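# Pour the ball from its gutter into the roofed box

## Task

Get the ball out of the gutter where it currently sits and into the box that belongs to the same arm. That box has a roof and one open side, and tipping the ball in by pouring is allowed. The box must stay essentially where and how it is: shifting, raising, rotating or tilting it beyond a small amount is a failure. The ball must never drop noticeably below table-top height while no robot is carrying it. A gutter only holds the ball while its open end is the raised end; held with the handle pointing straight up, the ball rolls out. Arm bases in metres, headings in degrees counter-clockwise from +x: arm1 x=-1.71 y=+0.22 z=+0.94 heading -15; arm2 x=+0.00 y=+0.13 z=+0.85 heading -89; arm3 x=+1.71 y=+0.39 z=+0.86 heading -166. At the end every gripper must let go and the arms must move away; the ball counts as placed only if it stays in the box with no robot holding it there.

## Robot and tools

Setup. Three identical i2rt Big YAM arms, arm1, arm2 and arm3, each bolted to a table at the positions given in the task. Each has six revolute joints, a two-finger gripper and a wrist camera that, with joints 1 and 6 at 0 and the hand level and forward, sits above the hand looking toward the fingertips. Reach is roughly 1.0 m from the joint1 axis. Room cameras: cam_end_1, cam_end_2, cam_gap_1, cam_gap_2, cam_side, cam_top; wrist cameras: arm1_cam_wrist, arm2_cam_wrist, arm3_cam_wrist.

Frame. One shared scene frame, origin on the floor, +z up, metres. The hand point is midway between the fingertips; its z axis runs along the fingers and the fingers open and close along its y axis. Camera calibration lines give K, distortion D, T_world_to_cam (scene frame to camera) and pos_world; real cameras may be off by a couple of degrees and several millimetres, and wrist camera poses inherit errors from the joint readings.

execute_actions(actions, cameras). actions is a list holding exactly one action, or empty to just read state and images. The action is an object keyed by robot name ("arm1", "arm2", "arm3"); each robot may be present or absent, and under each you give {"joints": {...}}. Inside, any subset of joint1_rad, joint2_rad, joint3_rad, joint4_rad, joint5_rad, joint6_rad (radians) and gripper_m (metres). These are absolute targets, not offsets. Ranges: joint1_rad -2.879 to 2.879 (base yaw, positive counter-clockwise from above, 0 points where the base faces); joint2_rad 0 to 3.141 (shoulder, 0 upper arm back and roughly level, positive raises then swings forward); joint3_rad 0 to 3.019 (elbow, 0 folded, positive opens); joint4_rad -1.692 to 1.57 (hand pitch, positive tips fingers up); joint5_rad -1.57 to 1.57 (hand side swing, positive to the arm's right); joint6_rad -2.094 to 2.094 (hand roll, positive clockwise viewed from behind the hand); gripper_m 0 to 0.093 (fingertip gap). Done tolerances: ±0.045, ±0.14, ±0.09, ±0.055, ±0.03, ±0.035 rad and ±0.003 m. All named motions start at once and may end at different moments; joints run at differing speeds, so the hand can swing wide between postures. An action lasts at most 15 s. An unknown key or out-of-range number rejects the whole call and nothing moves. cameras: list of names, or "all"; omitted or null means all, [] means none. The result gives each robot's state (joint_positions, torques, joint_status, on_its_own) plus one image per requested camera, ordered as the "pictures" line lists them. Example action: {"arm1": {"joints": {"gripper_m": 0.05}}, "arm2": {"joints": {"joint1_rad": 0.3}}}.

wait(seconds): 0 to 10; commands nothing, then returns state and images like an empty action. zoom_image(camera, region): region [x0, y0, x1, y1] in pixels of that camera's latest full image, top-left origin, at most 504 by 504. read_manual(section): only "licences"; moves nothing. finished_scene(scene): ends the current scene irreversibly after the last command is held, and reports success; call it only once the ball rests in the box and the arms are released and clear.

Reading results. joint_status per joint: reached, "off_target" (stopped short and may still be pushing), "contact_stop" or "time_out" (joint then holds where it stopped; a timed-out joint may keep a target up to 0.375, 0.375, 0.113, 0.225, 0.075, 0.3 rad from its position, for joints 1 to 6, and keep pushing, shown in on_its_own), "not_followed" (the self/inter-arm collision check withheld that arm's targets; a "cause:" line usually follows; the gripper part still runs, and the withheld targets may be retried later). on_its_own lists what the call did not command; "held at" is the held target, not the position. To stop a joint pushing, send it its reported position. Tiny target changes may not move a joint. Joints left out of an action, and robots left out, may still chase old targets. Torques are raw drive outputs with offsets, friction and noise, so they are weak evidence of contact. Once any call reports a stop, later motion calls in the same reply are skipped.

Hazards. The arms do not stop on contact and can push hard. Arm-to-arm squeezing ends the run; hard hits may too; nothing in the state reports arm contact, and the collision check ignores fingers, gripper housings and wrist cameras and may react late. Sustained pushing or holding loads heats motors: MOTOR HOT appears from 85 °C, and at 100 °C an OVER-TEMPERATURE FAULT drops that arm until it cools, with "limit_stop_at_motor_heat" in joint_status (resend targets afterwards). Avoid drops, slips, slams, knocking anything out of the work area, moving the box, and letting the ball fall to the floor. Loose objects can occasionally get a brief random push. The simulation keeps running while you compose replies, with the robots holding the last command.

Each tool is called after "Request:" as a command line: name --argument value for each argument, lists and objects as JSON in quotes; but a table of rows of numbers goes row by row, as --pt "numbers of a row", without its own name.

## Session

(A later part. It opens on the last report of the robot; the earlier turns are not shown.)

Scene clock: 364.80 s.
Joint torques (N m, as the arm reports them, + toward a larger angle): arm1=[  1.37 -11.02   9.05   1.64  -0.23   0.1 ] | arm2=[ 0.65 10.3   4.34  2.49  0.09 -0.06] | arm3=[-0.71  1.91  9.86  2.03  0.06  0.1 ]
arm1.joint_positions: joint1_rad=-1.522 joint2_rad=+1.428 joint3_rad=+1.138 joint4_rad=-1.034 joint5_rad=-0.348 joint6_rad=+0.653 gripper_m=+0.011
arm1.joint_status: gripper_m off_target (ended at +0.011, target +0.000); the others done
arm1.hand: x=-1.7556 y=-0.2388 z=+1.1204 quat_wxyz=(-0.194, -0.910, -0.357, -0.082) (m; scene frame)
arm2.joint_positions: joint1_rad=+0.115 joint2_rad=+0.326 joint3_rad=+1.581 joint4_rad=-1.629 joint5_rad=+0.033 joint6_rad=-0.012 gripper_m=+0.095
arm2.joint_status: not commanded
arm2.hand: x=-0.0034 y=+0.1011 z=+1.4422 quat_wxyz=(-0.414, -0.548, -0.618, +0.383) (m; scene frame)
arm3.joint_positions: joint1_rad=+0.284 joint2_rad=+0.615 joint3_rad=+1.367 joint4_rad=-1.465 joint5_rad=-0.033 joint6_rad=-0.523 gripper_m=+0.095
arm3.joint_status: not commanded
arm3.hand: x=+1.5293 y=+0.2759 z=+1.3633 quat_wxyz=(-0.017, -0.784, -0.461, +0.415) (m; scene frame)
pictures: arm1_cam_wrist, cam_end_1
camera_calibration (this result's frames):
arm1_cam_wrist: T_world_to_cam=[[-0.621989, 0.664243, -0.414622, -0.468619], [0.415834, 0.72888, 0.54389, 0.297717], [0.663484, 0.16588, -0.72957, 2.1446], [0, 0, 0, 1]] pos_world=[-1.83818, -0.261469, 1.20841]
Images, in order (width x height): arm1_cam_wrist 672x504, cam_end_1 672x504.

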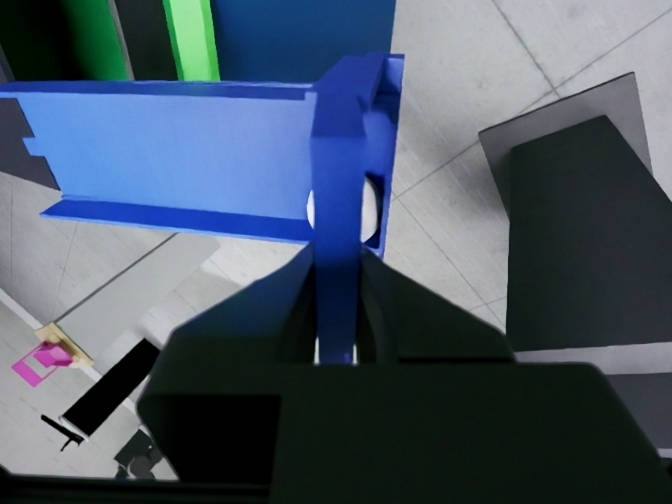

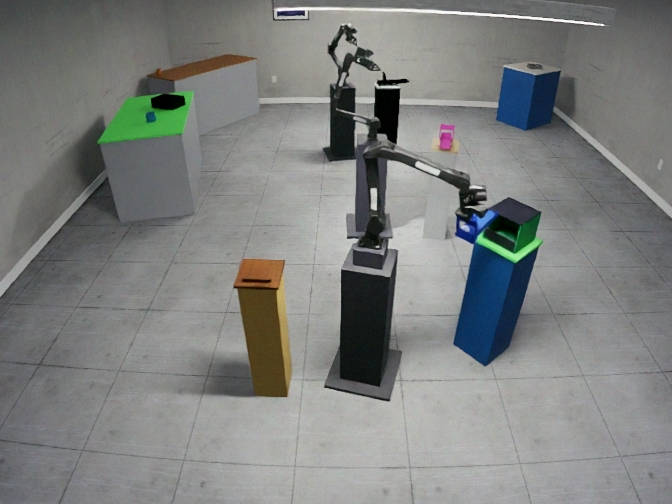

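Request:
execute_actions --actions '[{"arm1": {"joints": {"joint1_rad": -1.513, "joint2_rad": 1.59, "joint3_rad": 0.94, "joint4_rad": -0.66, "joint5_rad": -0.352, "joint6_rad": 0.663, "gripper_m": 0.0}}}]' --cameras '["arm1_cam_wrist", "cam_end_1", "cam_side", "cam_top"]'

Scene clock: 369.63 s.
Joint torques (N m, as the arm reports them, + toward a larger angle): arm1=[  1.39 -13.14   8.83   1.48  -0.33   0.09] | arm2=[ 0.92 10.38  4.43  2.47  0.07 -0.02] | arm3=[-0.4   2.09  9.8   2.09  0.04  0.13]
arm1.joint_positions: joint1_rad=-1.522 joint2_rad=+1.607 joint3_rad=+0.925 joint4_rad=-0.681 joint5_rad=-0.346 joint6_rad=+0.655 gripper_m=+0.011
arm1.joint_status: gripper_m off_target (ended at +0.011, target +0.000); the others done
arm1.hand: x=-1.7533 y=-0.2283 z=+0.9782 quat_wxyz=(-0.178, -0.914, -0.353, -0.092) (m; scene frame)
arm2.joint_positions: joint1_rad=+0.115 joint2_rad=+0.326 joint3_rad=+1.581 joint4_rad=-1.629 joint5_rad=+0.033 joint6_rad=-0.012 gripper_m=+0.095
arm2.joint_status: not commanded
arm2.hand: x=-0.0034 y=+0.1011 z=+1.4422 quat_wxyz=(-0.414, -0.548, -0.618, +0.383) (m; scene frame)
arm3.joint_positions: joint1_rad=+0.284 joint2_rad=+0.615 joint3_rad=+1.367 joint4_rad=-1.465 joint5_rad=-0.033 joint6_rad=-0.523 gripper_m=+0.095
arm3.joint_status: not commanded
arm3.hand: x=+1.5293 y=+0.2759 z=+1.3633 quat_wxyz=(-0.017, -0.784, -0.461, +0.415) (m; scene frame)
pictures: arm1_cam_wrist, cam_end_1, cam_side, cam_top
camera_calibration (this result's frames):
arm1_cam_wrist: T_world_to_cam=[[-0.617332, 0.68186, -0.392388, -0.542643], [0.41408, 0.705722, 0.574887, 0.327768], [0.668909, 0.192416, -0.718009, 2.0419], [0, 0, 0, 1]] pos_world=[-1.83656, -0.2542, 1.06474]
Images, in order (width x height): arm1_cam_wrist 672x504, cam_end_1 672x504, cam_side 672x504, cam_top 672x504.

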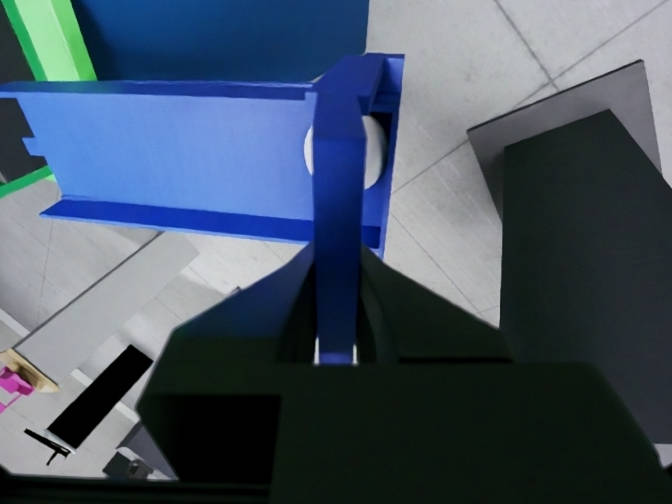

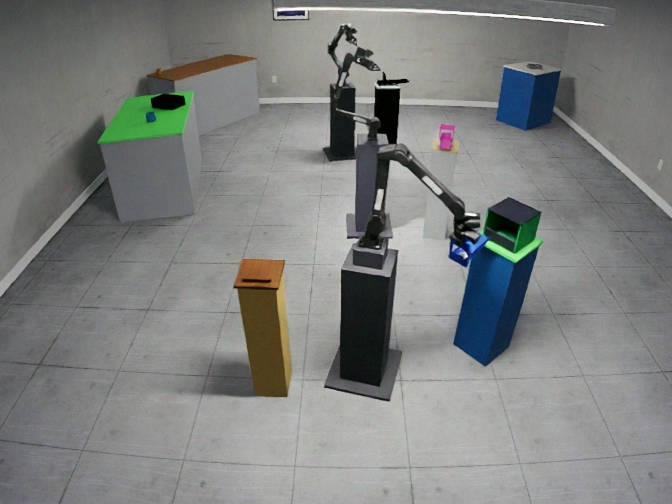

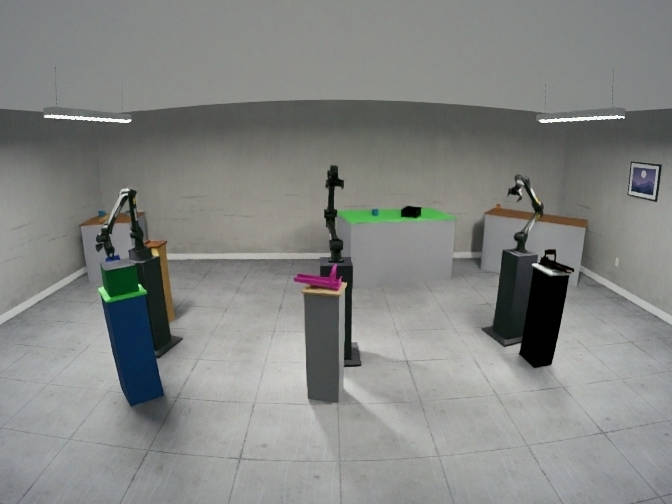

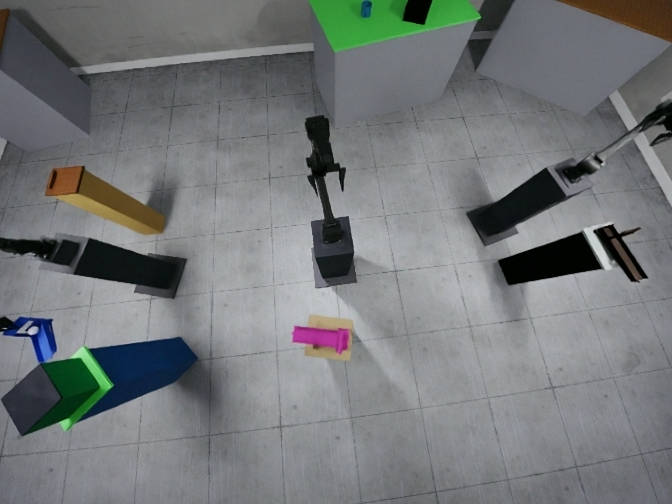

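Request:
zoom_image --camera "cam_end_1" --region '[430, 180, 560, 290]'

Request:
zoom_image --camera "cam_top" --region '[0, 290, 150, 440]'

Region (430, 180, 560, 290) of cam_end_1's 672x504 image, scaled by 3.877, with more detail than that image has; it fills the top 426 rows of this view, and the rest is white.

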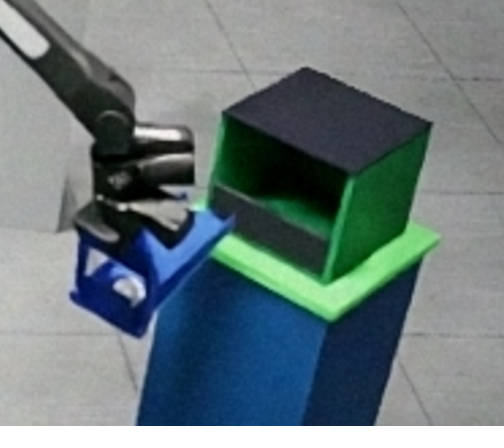

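Region (0, 290, 150, 440) of cam_top's 672x504 image, scaled by 3.360, with more detail than that image has.

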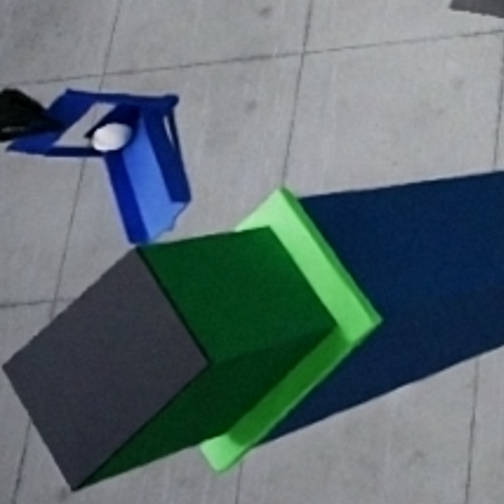

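Request:
execute_actions --actions '[{"arm1": {"joints": {"joint1_rad": -1.469, "joint2_rad": 1.645, "joint3_rad": 1.115, "joint4_rad": -0.82, "joint5_rad": -0.272, "joint6_rad": 0.688, "gripper_m": 0.0}}}]' --cameras '["arm1_cam_wrist", "cam_end_1", "cam_top"]'

Scene clock: 420.13 s.
Joint torques (N m, as the arm reports them, + toward a larger angle): arm1=[  0.97 -13.53  11.67  -0.14  -0.12   0.1 ] | arm2=[ 0.98 10.5   4.48  2.5   0.07 -0.04] | arm3=[-0.61  1.8   9.82  2.05  0.02  0.12]
arm1.joint_positions: joint1_rad=-1.472 joint2_rad=+1.646 joint3_rad=+1.070 joint4_rad=-0.806 joint5_rad=-0.270 joint6_rad=+0.679 gripper_m=+0.011
arm1.joint_status: gripper_m off_target (ended at +0.011, target +0.000); the others done
arm1.hand: x=-1.7485 y=-0.2620 z=+1.0025 quat_wxyz=(-0.148, -0.917, -0.363, -0.071) (m; scene frame)
arm2.joint_positions: joint1_rad=+0.115 joint2_rad=+0.326 joint3_rad=+1.581 joint4_rad=-1.629 joint5_rad=+0.033 joint6_rad=-0.012 gripper_m=+0.095
arm2.joint_status: not commanded
arm2.hand: x=-0.0034 y=+0.1011 z=+1.4422 quat_wxyz=(-0.414, -0.548, -0.618, +0.383) (m; scene frame)
arm3.joint_positions: joint1_rad=+0.284 joint2_rad=+0.615 joint3_rad=+1.367 joint4_rad=-1.465 joint5_rad=-0.033 joint6_rad=-0.523 gripper_m=+0.095
arm3.joint_status: not commanded
arm3.hand: x=+1.5293 y=+0.2759 z=+1.3633 quat_wxyz=(-0.017, -0.784, -0.461, +0.415) (m; scene frame)
pictures: arm1_cam_wrist, cam_end_1, cam_top
camera_calibration (this result's frames):
arm1_cam_wrist: T_world_to_cam=[[-0.649495, 0.687241, -0.325356, -0.629223], [0.44137, 0.689181, 0.57465, 0.379213], [0.619152, 0.22963, -0.750947, 2.01845], [0, 0, 0, 1]] pos_world=[-1.82577, -0.292414, 1.09311]
Images, in order (width x height): arm1_cam_wrist 672x504, cam_end_1 672x504, cam_top 672x504.

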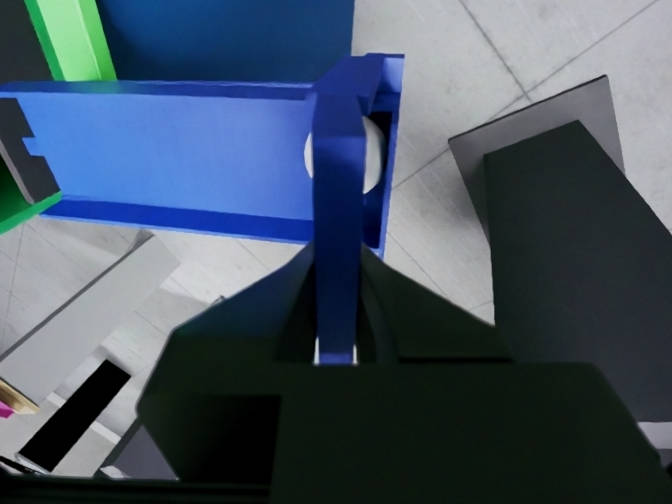

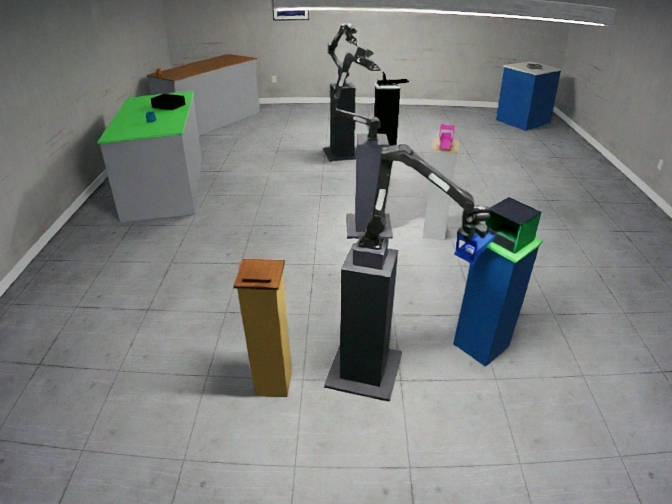

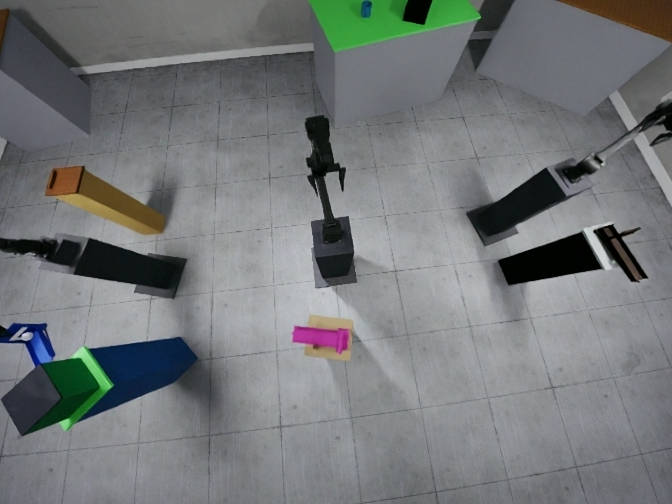

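Request:
zoom_image --camera "cam_end_1" --region '[430, 180, 560, 290]'

Region (430, 180, 560, 290) of cam_end_1's 672x504 image, scaled by 3.877, with more detail than that image has; it fills the top 426 rows of this view, and the rest is white.

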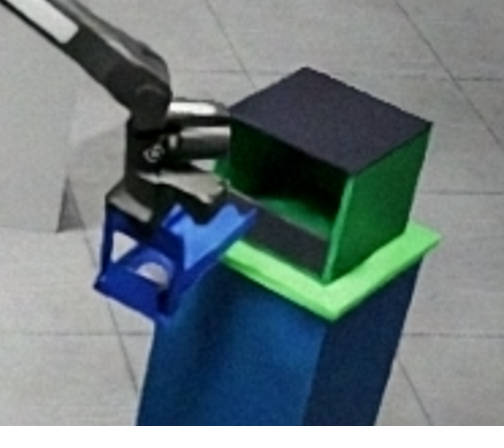

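Request:
execute_actions --actions '[{"arm1": {"joints": {"joint1_rad": -1.387, "joint2_rad": 1.69, "joint3_rad": 1.26, "joint4_rad": -0.87, "joint5_rad": -0.253, "joint6_rad": 0.778, "gripper_m": 0.0}}}]' --cameras '["arm1_cam_wrist", "cam_end_1"]'

Request:
zoom_image --camera "cam_end_1" --region '[430, 180, 560, 290]'

Scene clock: 449.70 s.
Joint torques (N m, as the arm reports them, + toward a larger angle): arm1=[  0.11 -14.74  12.46   0.09  -0.17   0.08] | arm2=[ 0.9  10.39  4.59  2.56  0.07 -0.04] | arm3=[-0.54  1.55  9.78  2.07  0.04  0.1 ]
arm1.joint_positions: joint1_rad=-1.380 joint2_rad=+1.692 joint3_rad=+1.212 joint4_rad=-0.858 joint5_rad=-0.250 joint6_rad=+0.768 gripper_m=+0.011
arm1.joint_status: gripper_m off_target (ended at +0.011, target +0.000); the others done
arm1.hand: x=-1.7107 y=-0.3089 z=+1.0307 quat_wxyz=(-0.156, -0.915, -0.366, -0.065) (m; scene frame)
arm2.joint_positions: joint1_rad=+0.115 joint2_rad=+0.326 joint3_rad=+1.581 joint4_rad=-1.629 joint5_rad=+0.033 joint6_rad=-0.012 gripper_m=+0.095
arm2.joint_status: not commanded
arm2.hand: x=-0.0034 y=+0.1011 z=+1.4422 quat_wxyz=(-0.414, -0.548, -0.618, +0.383) (m; scene frame)
arm3.joint_positions: joint1_rad=+0.284 joint2_rad=+0.615 joint3_rad=+1.367 joint4_rad=-1.465 joint5_rad=-0.033 joint6_rad=-0.523 gripper_m=+0.095
arm3.joint_status: not commanded
arm3.hand: x=+1.5293 y=+0.2759 z=+1.3633 quat_wxyz=(-0.017, -0.784, -0.461, +0.415) (m; scene frame)
pictures: arm1_cam_wrist, cam_end_1
camera_calibration (this result's frames):
arm1_cam_wrist: T_world_to_cam=[[-0.653182, 0.678362, -0.336421, -0.560888], [0.441697, 0.702221, 0.558381, 0.400019], [0.615026, 0.216128, -0.758308, 2.02333], [0, 0, 0, 1]] pos_world=[-1.78745, -0.337715, 1.12225]
Images, in order (width x height): arm1_cam_wrist 672x504, cam_end_1 672x504.

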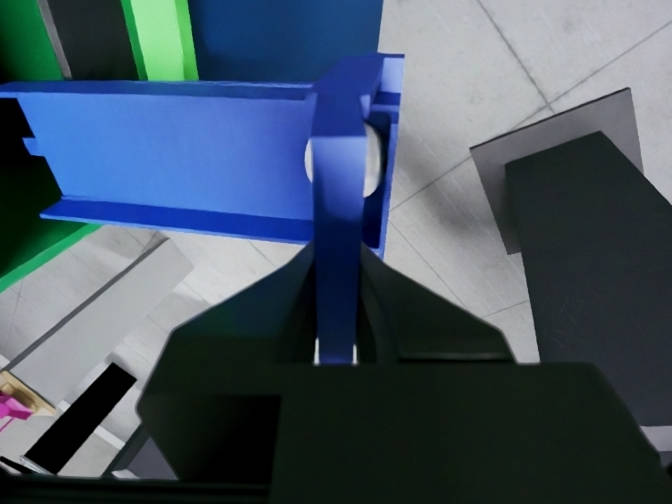

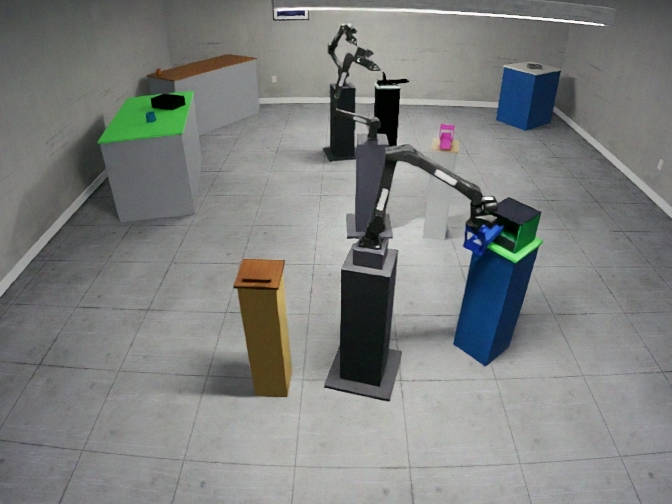

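Region (430, 180, 560, 290) of cam_end_1's 672x504 image, scaled by 3.877, with more detail than that image has; it fills the top 426 rows of this view, and the rest is white.

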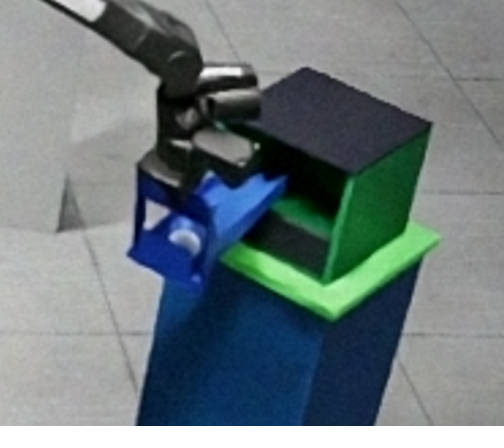

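Request:
execute_actions --actions '[{"arm1": {"joints": {"joint1_rad": -1.307, "joint2_rad": 1.803, "joint3_rad": 1.375, "joint4_rad": -0.824, "joint5_rad": -0.233, "joint6_rad": 0.86, "gripper_m": 0.0}}}]' --cameras '["arm1_cam_wrist", "cam_end_1"]'

Request:
zoom_image --camera "cam_end_1" --region '[430, 180, 560, 290]'

Scene clock: 459.67 s.
Joint torques (N m, as the arm reports them, + toward a larger angle): arm1=[  0.26 -16.21  13.23   1.27  -0.14   0.14] | arm2=[ 0.83 10.4   4.48  2.46  0.07 -0.03] | arm3=[-0.86  2.36  9.84  1.97  0.05  0.09]
arm1.joint_positions: joint1_rad=-1.301 joint2_rad=+1.802 joint3_rad=+1.317 joint4_rad=-0.840 joint5_rad=-0.229 joint6_rad=+0.850 gripper_m=+0.011
arm1.joint_status: gripper_m off_target (ended at +0.011, target +0.000); the others done
arm1.hand: x=-1.6720 y=-0.3491 z=+1.0149 quat_wxyz=(-0.154, -0.916, -0.364, -0.065) (m; scene frame)
arm2.joint_positions: joint1_rad=+0.115 joint2_rad=+0.326 joint3_rad=+1.581 joint4_rad=-1.629 joint5_rad=+0.033 joint6_rad=-0.012 gripper_m=+0.095
arm2.joint_status: not commanded
arm2.hand: x=-0.0034 y=+0.1011 z=+1.4422 quat_wxyz=(-0.414, -0.548, -0.618, +0.383) (m; scene frame)
arm3.joint_positions: joint1_rad=+0.284 joint2_rad=+0.615 joint3_rad=+1.367 joint4_rad=-1.465 joint5_rad=-0.033 joint6_rad=-0.523 gripper_m=+0.095
arm3.joint_status: not commanded
arm3.hand: x=+1.5293 y=+0.2759 z=+1.3633 quat_wxyz=(-0.017, -0.784, -0.461, +0.415) (m; scene frame)
pictures: arm1_cam_wrist, cam_end_1
camera_calibration (this result's frames):
arm1_cam_wrist: T_world_to_cam=[[-0.650923, 0.682378, -0.332654, -0.512325], [0.444528, 0.697828, 0.561632, 0.419939], [0.615381, 0.217705, -0.757569, 1.99659], [0, 0, 0, 1]] pos_world=[-1.74882, -0.378114, 1.10628]
Images, in order (width x height): arm1_cam_wrist 672x504, cam_end_1 672x504.

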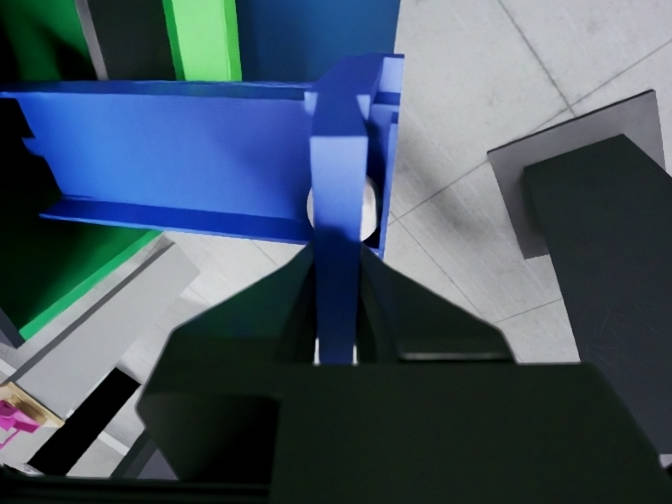

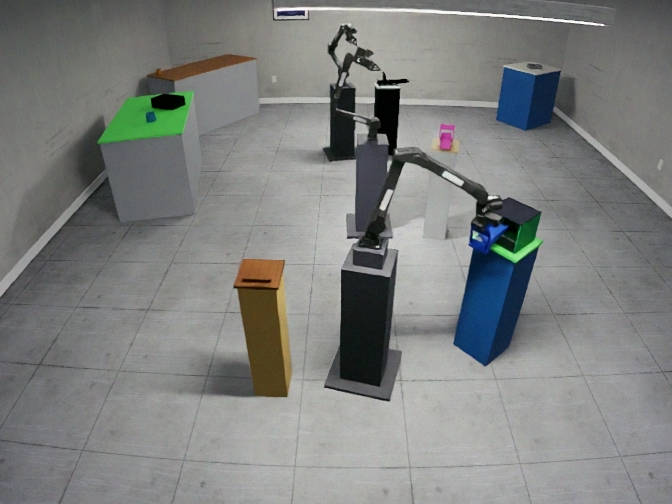

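Region (430, 180, 560, 290) of cam_end_1's 672x504 image, scaled by 3.877, with more detail than that image has; it fills the top 426 rows of this view, and the rest is white.

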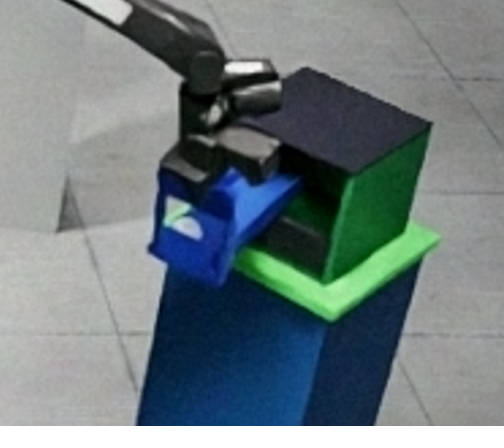

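Request:
execute_actions --actions '[{"arm1": {"joints": {"joint1_rad": -1.253, "joint2_rad": 1.84, "joint3_rad": 1.55, "joint4_rad": -1.11, "joint5_rad": -0.108, "joint6_rad": 0.892, "gripper_m": 0.0}}}]' --cameras '["arm1_cam_wrist", "cam_end_1"]'

Request:
zoom_image --camera "cam_end_1" --region '[430, 180, 560, 290]'

Scene clock: 482.47 s.
Joint torques (N m, as the arm reports them, + toward a larger angle): arm1=[  0.62 -16.16  13.05  -0.23   0.09   0.13] | arm2=[ 0.37 10.17  4.5   2.52  0.05 -0.06] | arm3=[-0.62  1.93  9.82  2.09  0.02  0.1 ]
arm1.joint_positions: joint1_rad=-1.253 joint2_rad=+1.829 joint3_rad=+1.498 joint4_rad=-1.096 joint5_rad=-0.108 joint6_rad=+0.882 gripper_m=+0.011
arm1.joint_status: gripper_m off_target (ended at +0.011, target +0.000); the others done
arm1.hand: x=-1.6648 y=-0.3566 z=+1.0560 quat_wxyz=(-0.085, -0.926, -0.366, -0.030) (m; scene frame)
arm2.joint_positions: joint1_rad=+0.115 joint2_rad=+0.326 joint3_rad=+1.581 joint4_rad=-1.629 joint5_rad=+0.033 joint6_rad=-0.012 gripper_m=+0.095
arm2.joint_status: not commanded
arm2.hand: x=-0.0034 y=+0.1011 z=+1.4422 quat_wxyz=(-0.414, -0.548, -0.618, +0.383) (m; scene frame)
arm3.joint_positions: joint1_rad=+0.284 joint2_rad=+0.615 joint3_rad=+1.367 joint4_rad=-1.465 joint5_rad=-0.033 joint6_rad=-0.523 gripper_m=+0.095
arm3.joint_status: not commanded
arm3.hand: x=+1.5293 y=+0.2759 z=+1.3633 quat_wxyz=(-0.017, -0.784, -0.461, +0.415) (m; scene frame)
pictures: arm1_cam_wrist, cam_end_1
camera_calibration (this result's frames):
arm1_cam_wrist: T_world_to_cam=[[-0.676899, 0.71311, -0.182434, -0.679702], [0.514665, 0.635713, 0.575317, 0.47899], [0.52624, 0.295539, -0.797326, 1.94627], [0, 0, 0, 1]] pos_world=[-1.73081, -0.394998, 1.15224]
Images, in order (width x height): arm1_cam_wrist 672x504, cam_end_1 672x504.

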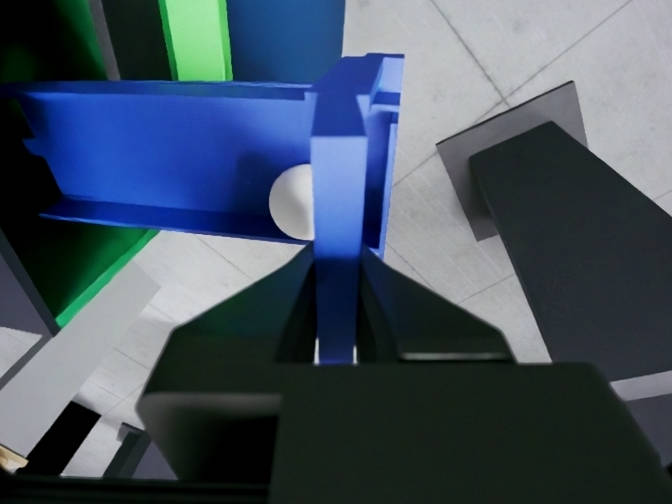

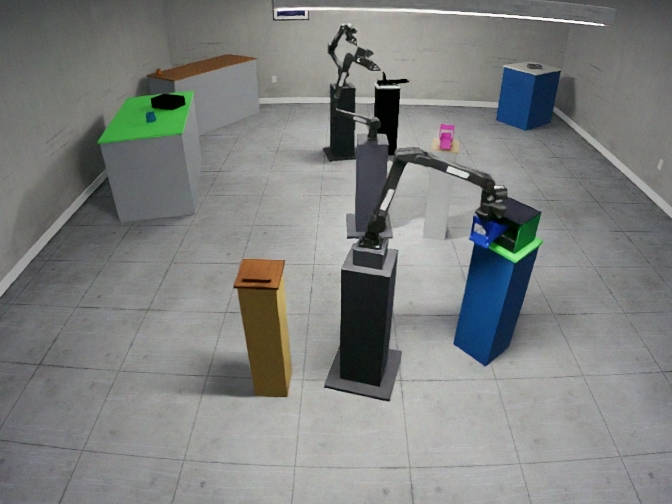

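Region (430, 180, 560, 290) of cam_end_1's 672x504 image, scaled by 3.877, with more detail than that image has; it fills the top 426 rows of this view, and the rest is white.

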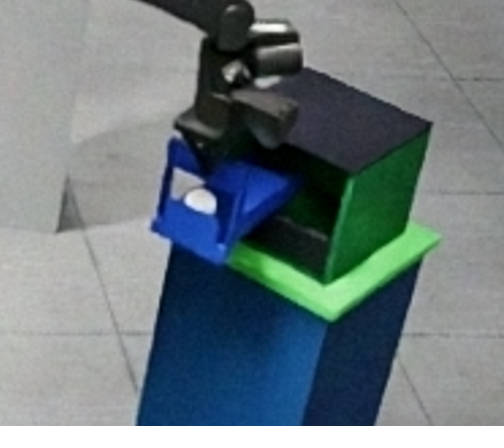

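Request:
execute_actions --actions '[{"arm1": {"joints": {"joint1_rad": -1.197, "joint2_rad": 1.945, "joint3_rad": 1.8, "joint4_rad": -1.395, "joint5_rad": 0.003, "joint6_rad": 0.94, "gripper_m": 0.0}}}]' --cameras '["arm1_cam_wrist", "cam_end_1"]'

Request:
zoom_image --camera "cam_end_1" --region '[430, 180, 560, 290]'

Scene clock: 487.77 s.
Joint torques (N m, as the arm reports them, + toward a larger angle): arm1=[  0.93 -17.7   13.93  -0.58   0.21   0.15] | arm2=[ 0.45 10.01  4.45  2.52  0.07 -0.03] | arm3=[-0.4   2.13  9.75  2.1   0.03  0.15]
arm1.joint_positions: joint1_rad=-1.199 joint2_rad=+1.930 joint3_rad=+1.739 joint4_rad=-1.380 joint5_rad=+0.001 joint6_rad=+0.931 gripper_m=+0.011
arm1.joint_status: gripper_m off_target (ended at +0.011, target +0.000); the others done
arm1.hand: x=-1.6511 y=-0.3681 z=+1.0857 quat_wxyz=(+0.000, -0.931, -0.366, -0.001) (m; scene frame)
arm2.joint_positions: joint1_rad=+0.115 joint2_rad=+0.326 joint3_rad=+1.581 joint4_rad=-1.629 joint5_rad=+0.033 joint6_rad=-0.012 gripper_m=+0.095
arm2.joint_status: not commanded
arm2.hand: x=-0.0034 y=+0.1011 z=+1.4422 quat_wxyz=(-0.414, -0.548, -0.618, +0.383) (m; scene frame)
arm3.joint_positions: joint1_rad=+0.284 joint2_rad=+0.615 joint3_rad=+1.367 joint4_rad=-1.465 joint5_rad=-0.033 joint6_rad=-0.523 gripper_m=+0.095
arm3.joint_status: not commanded
arm3.hand: x=+1.5293 y=+0.2759 z=+1.3633 quat_wxyz=(-0.017, -0.784, -0.461, +0.415) (m; scene frame)
pictures: arm1_cam_wrist, cam_end_1
camera_calibration (this result's frames):
arm1_cam_wrist: T_world_to_cam=[[-0.686104, 0.727499, -0.00261298, -0.861995], [0.584899, 0.553746, 0.59267, 0.529049], [0.432614, 0.405105, -0.805441, 1.86071], [0, 0, 0, 1]] pos_world=[-1.70583, -0.419641, 1.18289]
Images, in order (width x height): arm1_cam_wrist 672x504, cam_end_1 672x504.

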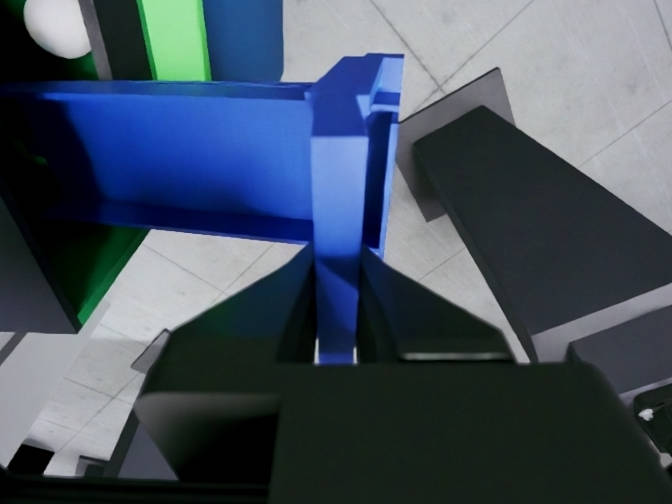

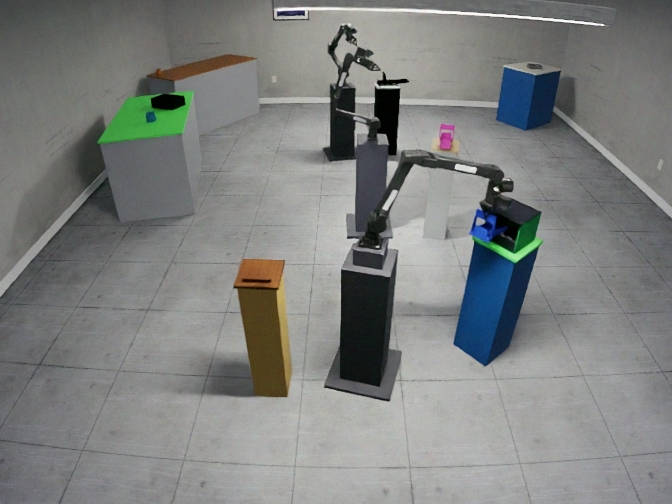

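Region (430, 180, 560, 290) of cam_end_1's 672x504 image, scaled by 3.877, with more detail than that image has; it fills the top 426 rows of this view, and the rest is white.

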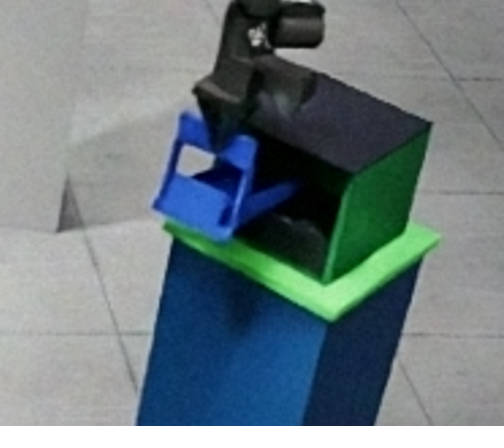

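Request:
execute_actions --actions '[{"arm1": {"joints": {"joint1_rad": -1.25, "joint2_rad": 1.838, "joint3_rad": 1.605, "joint4_rad": -1.33, "joint5_rad": 0.0, "joint6_rad": 0.875, "gripper_m": 0.0}}}]' --cameras '["cam_end_1"]'

Request:
zoom_image --camera "cam_end_1" --region '[430, 180, 560, 290]'

Scene clock: 500.53 s.
Joint torques (N m, as the arm reports them, + toward a larger angle): arm1=[  0.95 -17.37   8.2    0.7    0.1   -0.03] | arm2=[ 0.54 10.3   4.46  2.42  0.07 -0.04] | arm3=[-0.19  1.85  9.76  2.09  0.05  0.11]
arm1.joint_positions: joint1_rad=-1.253 joint2_rad=+1.841 joint3_rad=+1.615 joint4_rad=-1.344 joint5_rad=+0.001 joint6_rad=+0.884 gripper_m=+0.011
arm1.joint_status: gripper_m off_target (ended at +0.011, target +0.000); the others done
arm1.hand: x=-1.6843 y=-0.3381 z=+1.0890 quat_wxyz=(+0.000, -0.932, -0.363, -0.001) (m; scene frame)
arm2.joint_positions: joint1_rad=+0.115 joint2_rad=+0.326 joint3_rad=+1.581 joint4_rad=-1.629 joint5_rad=+0.033 joint6_rad=-0.012 gripper_m=+0.095
arm2.joint_status: not commanded
arm2.hand: x=-0.0034 y=+0.1011 z=+1.4422 quat_wxyz=(-0.414, -0.548, -0.618, +0.383) (m; scene frame)
arm3.joint_positions: joint1_rad=+0.284 joint2_rad=+0.615 joint3_rad=+1.367 joint4_rad=-1.465 joint5_rad=-0.033 joint6_rad=-0.523 gripper_m=+0.095
arm3.joint_status: not commanded
arm3.hand: x=+1.5293 y=+0.2759 z=+1.3633 quat_wxyz=(-0.017, -0.784, -0.461, +0.415) (m; scene frame)
pictures: cam_end_1
Images, in order (width x height): cam_end_1 672x504.

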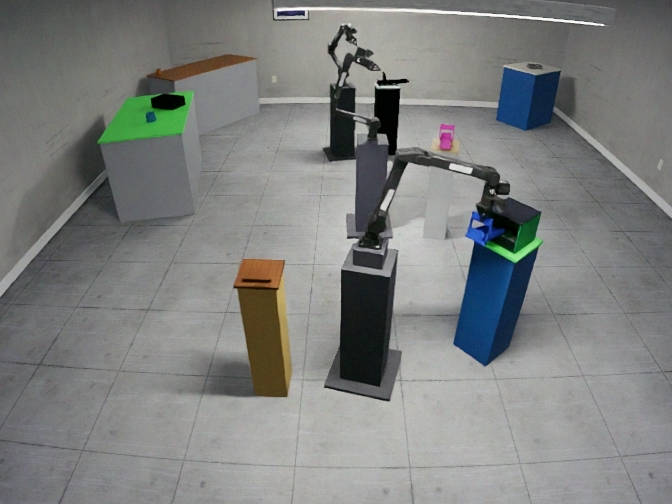

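Region (430, 180, 560, 290) of cam_end_1's 672x504 image, scaled by 3.877, with more detail than that image has; it fills the top 426 rows of this view, and the rest is white.

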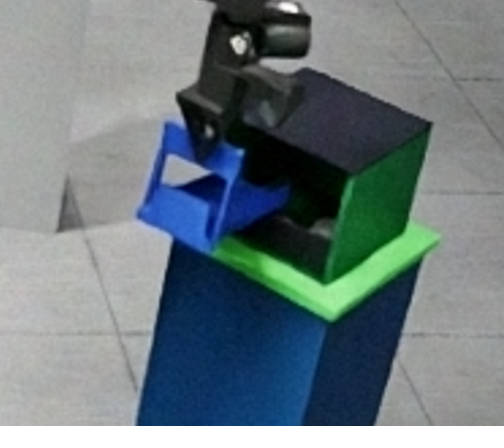

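Request:
execute_actions --actions '[{"arm1": {"joints": {"joint1_rad": -1.375, "joint2_rad": 1.652, "joint3_rad": 1.376, "joint4_rad": -1.295, "joint5_rad": 0.0, "joint6_rad": 0.745, "gripper_m": 0.0}}}]' --cameras '["cam_end_1"]'

Scene clock: 508.27 s.
Joint torques (N m, as the arm reports them, + toward a larger angle): arm1=[  1.26 -14.14   8.12   0.62   0.02   0.  ] | arm2=[ 0.88 10.11  4.62  2.52  0.07 -0.06] | arm3=[-0.54  2.12  9.82  2.06  0.04  0.12]
arm1.joint_positions: joint1_rad=-1.383 joint2_rad=+1.650 joint3_rad=+1.387 joint4_rad=-1.306 joint5_rad=+0.003 joint6_rad=+0.755 gripper_m=+0.011
arm1.joint_status: gripper_m off_target (ended at +0.011, target +0.000); the others done
arm1.hand: x=-1.7525 y=-0.2652 z=+1.1005 quat_wxyz=(+0.000, -0.932, -0.363, +0.000) (m; scene frame)
arm2.joint_positions: joint1_rad=+0.115 joint2_rad=+0.326 joint3_rad=+1.581 joint4_rad=-1.629 joint5_rad=+0.033 joint6_rad=-0.012 gripper_m=+0.095
arm2.joint_status: not commanded
arm2.hand: x=-0.0034 y=+0.1011 z=+1.4422 quat_wxyz=(-0.414, -0.548, -0.618, +0.383) (m; scene frame)
arm3.joint_positions: joint1_rad=+0.284 joint2_rad=+0.615 joint3_rad=+1.367 joint4_rad=-1.465 joint5_rad=-0.033 joint6_rad=-0.523 gripper_m=+0.095
arm3.joint_status: not commanded
arm3.hand: x=+1.5293 y=+0.2759 z=+1.3633 quat_wxyz=(-0.017, -0.784, -0.461, +0.415) (m; scene frame)
pictures: cam_end_1
Images, in order (width x height): cam_end_1 672x504.

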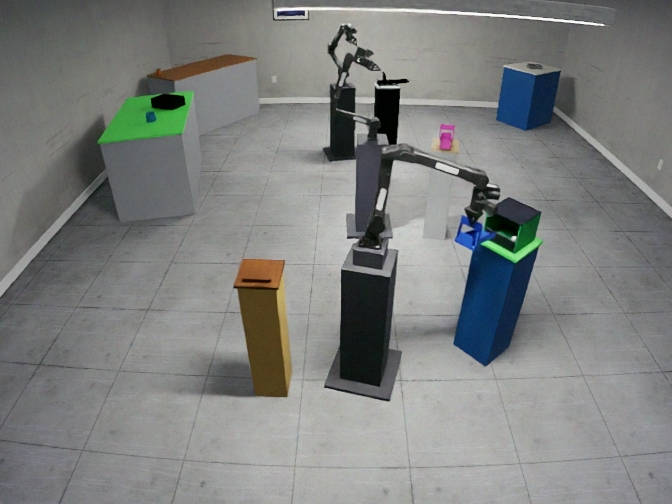

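Request:
execute_actions --actions '[{"arm1": {"joints": {"joint1_rad": 1.841, "joint2_rad": 1.823, "joint3_rad": 1.65, "joint4_rad": -1.36, "joint5_rad": -0.232, "joint6_rad": 0.045, "gripper_m": 0.0}}}]' --cameras '["arm1_cam_wrist", "cam_end_1"]'

Scene clock: 520.30 s.
Joint torques (N m, as the arm reports them, + toward a larger angle): arm1=[ -0.07 -18.59  11.94  -0.43  -0.1   -0.03] | arm2=[ 0.33 10.14  4.55  2.5   0.05 -0.06] | arm3=[-0.56  2.39  9.73  2.    0.05  0.13]
arm1.joint_positions: joint1_rad=+1.851 joint2_rad=+1.843 joint3_rad=+1.614 joint4_rad=-1.347 joint5_rad=-0.231 joint6_rad=+0.052 gripper_m=+0.011
arm1.joint_status: gripper_m off_target (ended at +0.011, target +0.000); the others done
arm1.hand: x=-1.7646 y=+0.7808 z=+1.0934 quat_wxyz=(+0.085, +0.690, -0.714, -0.076) (m; scene frame)
arm2.joint_positions: joint1_rad=+0.115 joint2_rad=+0.326 joint3_rad=+1.581 joint4_rad=-1.629 joint5_rad=+0.033 joint6_rad=-0.012 gripper_m=+0.095
arm2.joint_status: not commanded
arm2.hand: x=-0.0034 y=+0.1011 z=+1.4422 quat_wxyz=(-0.414, -0.548, -0.618, +0.383) (m; scene frame)
arm3.joint_positions: joint1_rad=+0.284 joint2_rad=+0.615 joint3_rad=+1.367 joint4_rad=-1.465 joint5_rad=-0.033 joint6_rad=-0.523 gripper_m=+0.095
arm3.joint_status: not commanded
arm3.hand: x=+1.5293 y=+0.2759 z=+1.3633 quat_wxyz=(-0.017, -0.784, -0.461, +0.415) (m; scene frame)
pictures: arm1_cam_wrist, cam_end_1
camera_calibration (this result's frames):
arm1_cam_wrist: T_world_to_cam=[[0.973193, -0.028535, -0.228215, 1.98928], [0.114131, -0.801559, 0.586922, 0.18854], [-0.199676, -0.597234, -0.776815, 1.08624], [0, 0, 0, 1]] pos_world=[-1.74058, 0.856628, 1.18713]
Images, in order (width x height): arm1_cam_wrist 672x504, cam_end_1 672x504.

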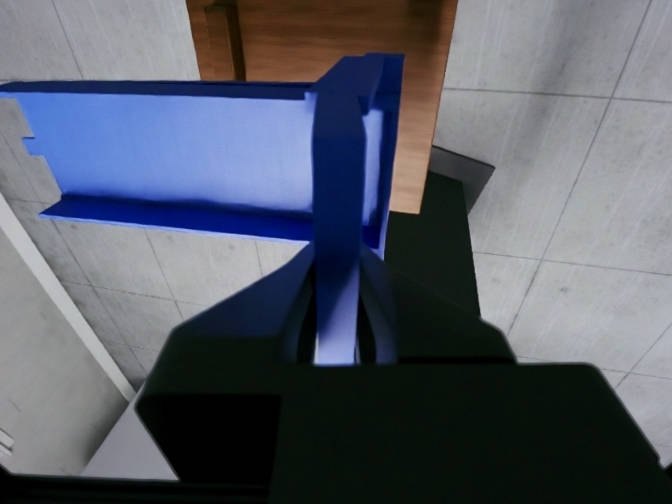

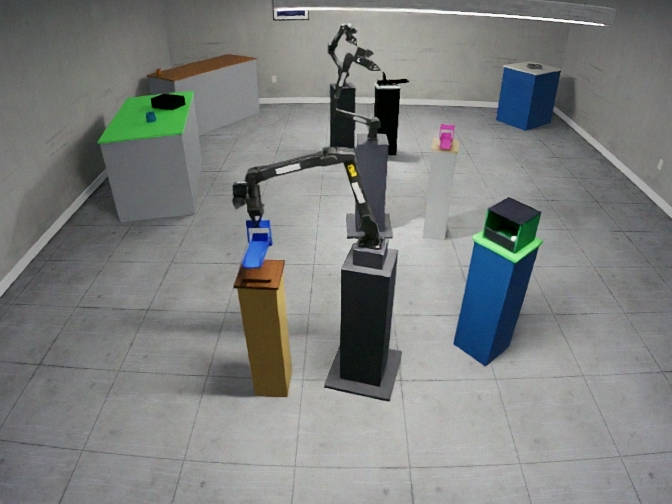

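Request:
execute_actions --actions '[{"arm1": {"joints": {"joint1_rad": 1.838, "joint2_rad": 1.93, "joint3_rad": 1.435, "joint4_rad": -1.048, "joint5_rad": -0.232, "joint6_rad": 0.05, "gripper_m": 0.0}}}]' --cameras '["arm1_cam_wrist"]'

Scene clock: 525.13 s.
Joint torques (N m, as the arm reports them, + toward a larger angle): arm1=[  0.16 -17.25   7.93   0.93  -0.1    0.04] | arm2=[ 0.7  10.    4.48  2.48  0.06 -0.04] | arm3=[-0.47  1.97  9.87  2.    0.02  0.13]
arm1.joint_positions: joint1_rad=+1.840 joint2_rad=+1.929 joint3_rad=+1.438 joint4_rad=-1.065 joint5_rad=-0.231 joint6_rad=+0.050 gripper_m=+0.011
arm1.joint_status: gripper_m off_target (ended at +0.011, target +0.000); the others done
arm1.hand: x=-1.7584 y=+0.7806 z=+0.9845 quat_wxyz=(+0.077, +0.688, -0.716, -0.084) (m; scene frame)
arm2.joint_positions: joint1_rad=+0.115 joint2_rad=+0.326 joint3_rad=+1.581 joint4_rad=-1.629 joint5_rad=+0.033 joint6_rad=-0.012 gripper_m=+0.095
arm2.joint_status: not commanded
arm2.hand: x=-0.0034 y=+0.1011 z=+1.4422 quat_wxyz=(-0.414, -0.548, -0.618, +0.383) (m; scene frame)
arm3.joint_positions: joint1_rad=+0.284 joint2_rad=+0.615 joint3_rad=+1.367 joint4_rad=-1.465 joint5_rad=-0.033 joint6_rad=-0.523 gripper_m=+0.095
arm3.joint_status: not commanded
arm3.hand: x=+1.5293 y=+0.2759 z=+1.3633 quat_wxyz=(-0.017, -0.784, -0.461, +0.415) (m; scene frame)
pictures: arm1_cam_wrist
camera_calibration (this result's frames):
arm1_cam_wrist: T_world_to_cam=[[0.972963, -0.0318754, -0.228753, 1.96114], [0.107301, -0.814672, 0.569908, 0.266533], [-0.204525, -0.579045, -0.789225, 0.992154], [0, 0, 0, 1]] pos_world=[-1.73379, 0.854151, 1.07975]
Images, in order (width x height): arm1_cam_wrist 672x504.

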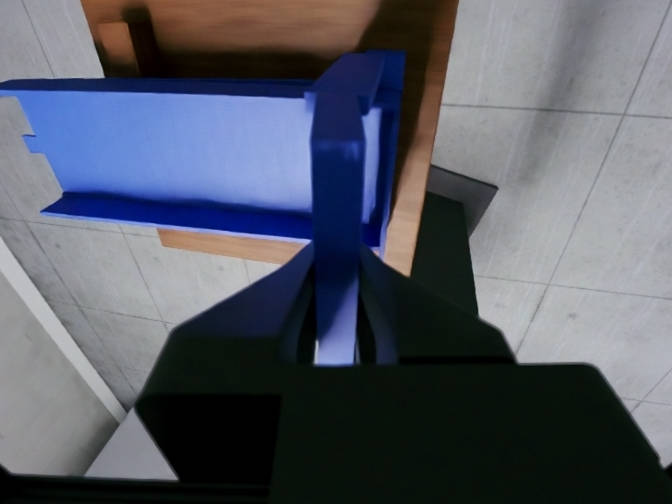

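Request:
execute_actions --actions '[{"arm1": {"joints": {"gripper_m": 0.06}}}]' --cameras '[]'

Request:
execute_actions --actions '[{"arm1": {"joints": {"joint1_rad": 1.822, "joint2_rad": 1.8, "joint3_rad": 1.62, "joint4_rad": -1.35, "joint5_rad": -0.227, "joint6_rad": 0.04, "gripper_m": 0.06}}}]' --cameras '["arm1_cam_wrist", "cam_end_1"]'

Scene clock: 529.57 s.
Joint torques (N m, as the arm reports them, + toward a larger angle): arm1=[  0.36 -17.3    7.97   0.92  -0.12   0.03] | arm2=[ 0.86 10.16  4.42  2.46  0.06 -0.05] | arm3=[-0.62  2.1   9.8   2.03  0.05  0.13]
arm1.joint_positions: joint1_rad=+1.840 joint2_rad=+1.929 joint3_rad=+1.438 joint4_rad=-1.065 joint5_rad=-0.231 joint6_rad=+0.050 gripper_m=+0.060
arm1.joint_status: all done
arm1.hand: x=-1.7584 y=+0.7807 z=+0.9845 quat_wxyz=(+0.077, +0.688, -0.716, -0.084) (m; scene frame)
arm2.joint_positions: joint1_rad=+0.115 joint2_rad=+0.326 joint3_rad=+1.581 joint4_rad=-1.629 joint5_rad=+0.033 joint6_rad=-0.012 gripper_m=+0.095
arm2.joint_status: not commanded
arm2.hand: x=-0.0034 y=+0.1011 z=+1.4422 quat_wxyz=(-0.414, -0.548, -0.618, +0.383) (m; scene frame)
arm3.joint_positions: joint1_rad=+0.284 joint2_rad=+0.615 joint3_rad=+1.367 joint4_rad=-1.465 joint5_rad=-0.033 joint6_rad=-0.523 gripper_m=+0.095
arm3.joint_status: not commanded
arm3.hand: x=+1.5293 y=+0.2759 z=+1.3633 quat_wxyz=(-0.017, -0.784, -0.461, +0.415) (m; scene frame)
pictures: none
No camera images: the call's "cameras" was empty. Leave "cameras" out to get every camera's image.

Scene clock: 530.77 s.
Joint torques (N m, as the arm reports them, + toward a larger angle): arm1=[ -0.2  -14.86  11.32  -0.46   0.03  -0.05] | arm2=[ 0.59 10.01  4.39  2.49  0.08 -0.05] | arm3=[-0.62  2.64  9.72  2.11  0.04  0.13]
arm1.joint_positions: joint1_rad=+1.832 joint2_rad=+1.775 joint3_rad=+1.594 joint4_rad=-1.334 joint5_rad=-0.229 joint6_rad=+0.048 gripper_m=+0.060
arm1.joint_status: all done
arm1.hand: x=-1.7537 y=+0.7765 z=+1.1224 quat_wxyz=(+0.062, +0.687, -0.717, -0.099) (m; scene frame)
arm2.joint_positions: joint1_rad=+0.115 joint2_rad=+0.326 joint3_rad=+1.581 joint4_rad=-1.629 joint5_rad=+0.033 joint6_rad=-0.012 gripper_m=+0.095
arm2.joint_status: not commanded
arm2.hand: x=-0.0034 y=+0.1011 z=+1.4422 quat_wxyz=(-0.414, -0.548, -0.618, +0.383) (m; scene frame)
arm3.joint_positions: joint1_rad=+0.284 joint2_rad=+0.615 joint3_rad=+1.367 joint4_rad=-1.465 joint5_rad=-0.033 joint6_rad=-0.523 gripper_m=+0.095
arm3.joint_status: not commanded
arm3.hand: x=+1.5293 y=+0.2759 z=+1.3633 quat_wxyz=(-0.017, -0.784, -0.461, +0.415) (m; scene frame)
pictures: arm1_cam_wrist, cam_end_1
camera_calibration (this result's frames):
arm1_cam_wrist: T_world_to_cam=[[0.973066, -0.0292982, -0.228659, 1.98604], [0.100555, -0.838613, 0.535367, 0.229639], [-0.207441, -0.54394, -0.813079, 1.09404], [0, 0, 0, 1]] pos_world=[-1.72869, 0.845859, 1.22073]
Images, in order (width x height): arm1_cam_wrist 672x504, cam_end_1 672x504.

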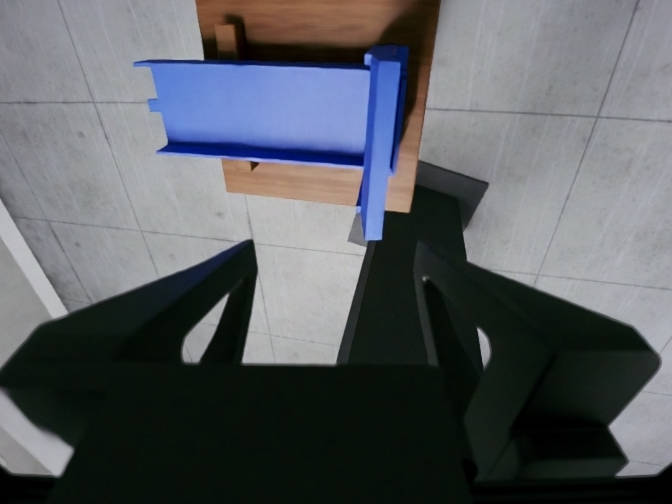

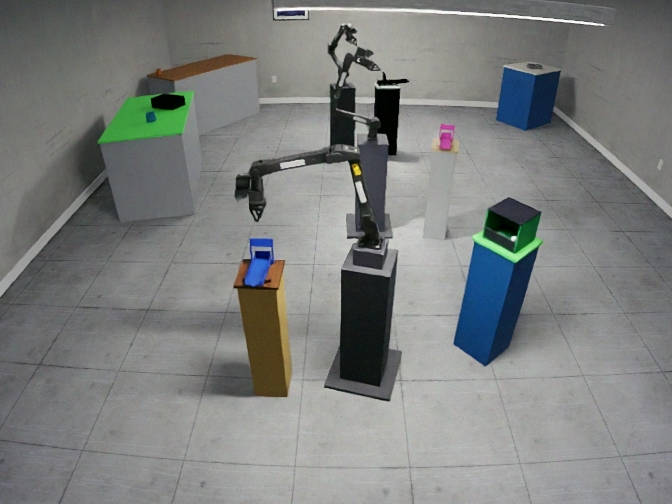

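The ball is in the box, the gutter is back on its stand, and the arm is clear.

Request:
finished_scene --scene 1

The scene is finished: the task was done.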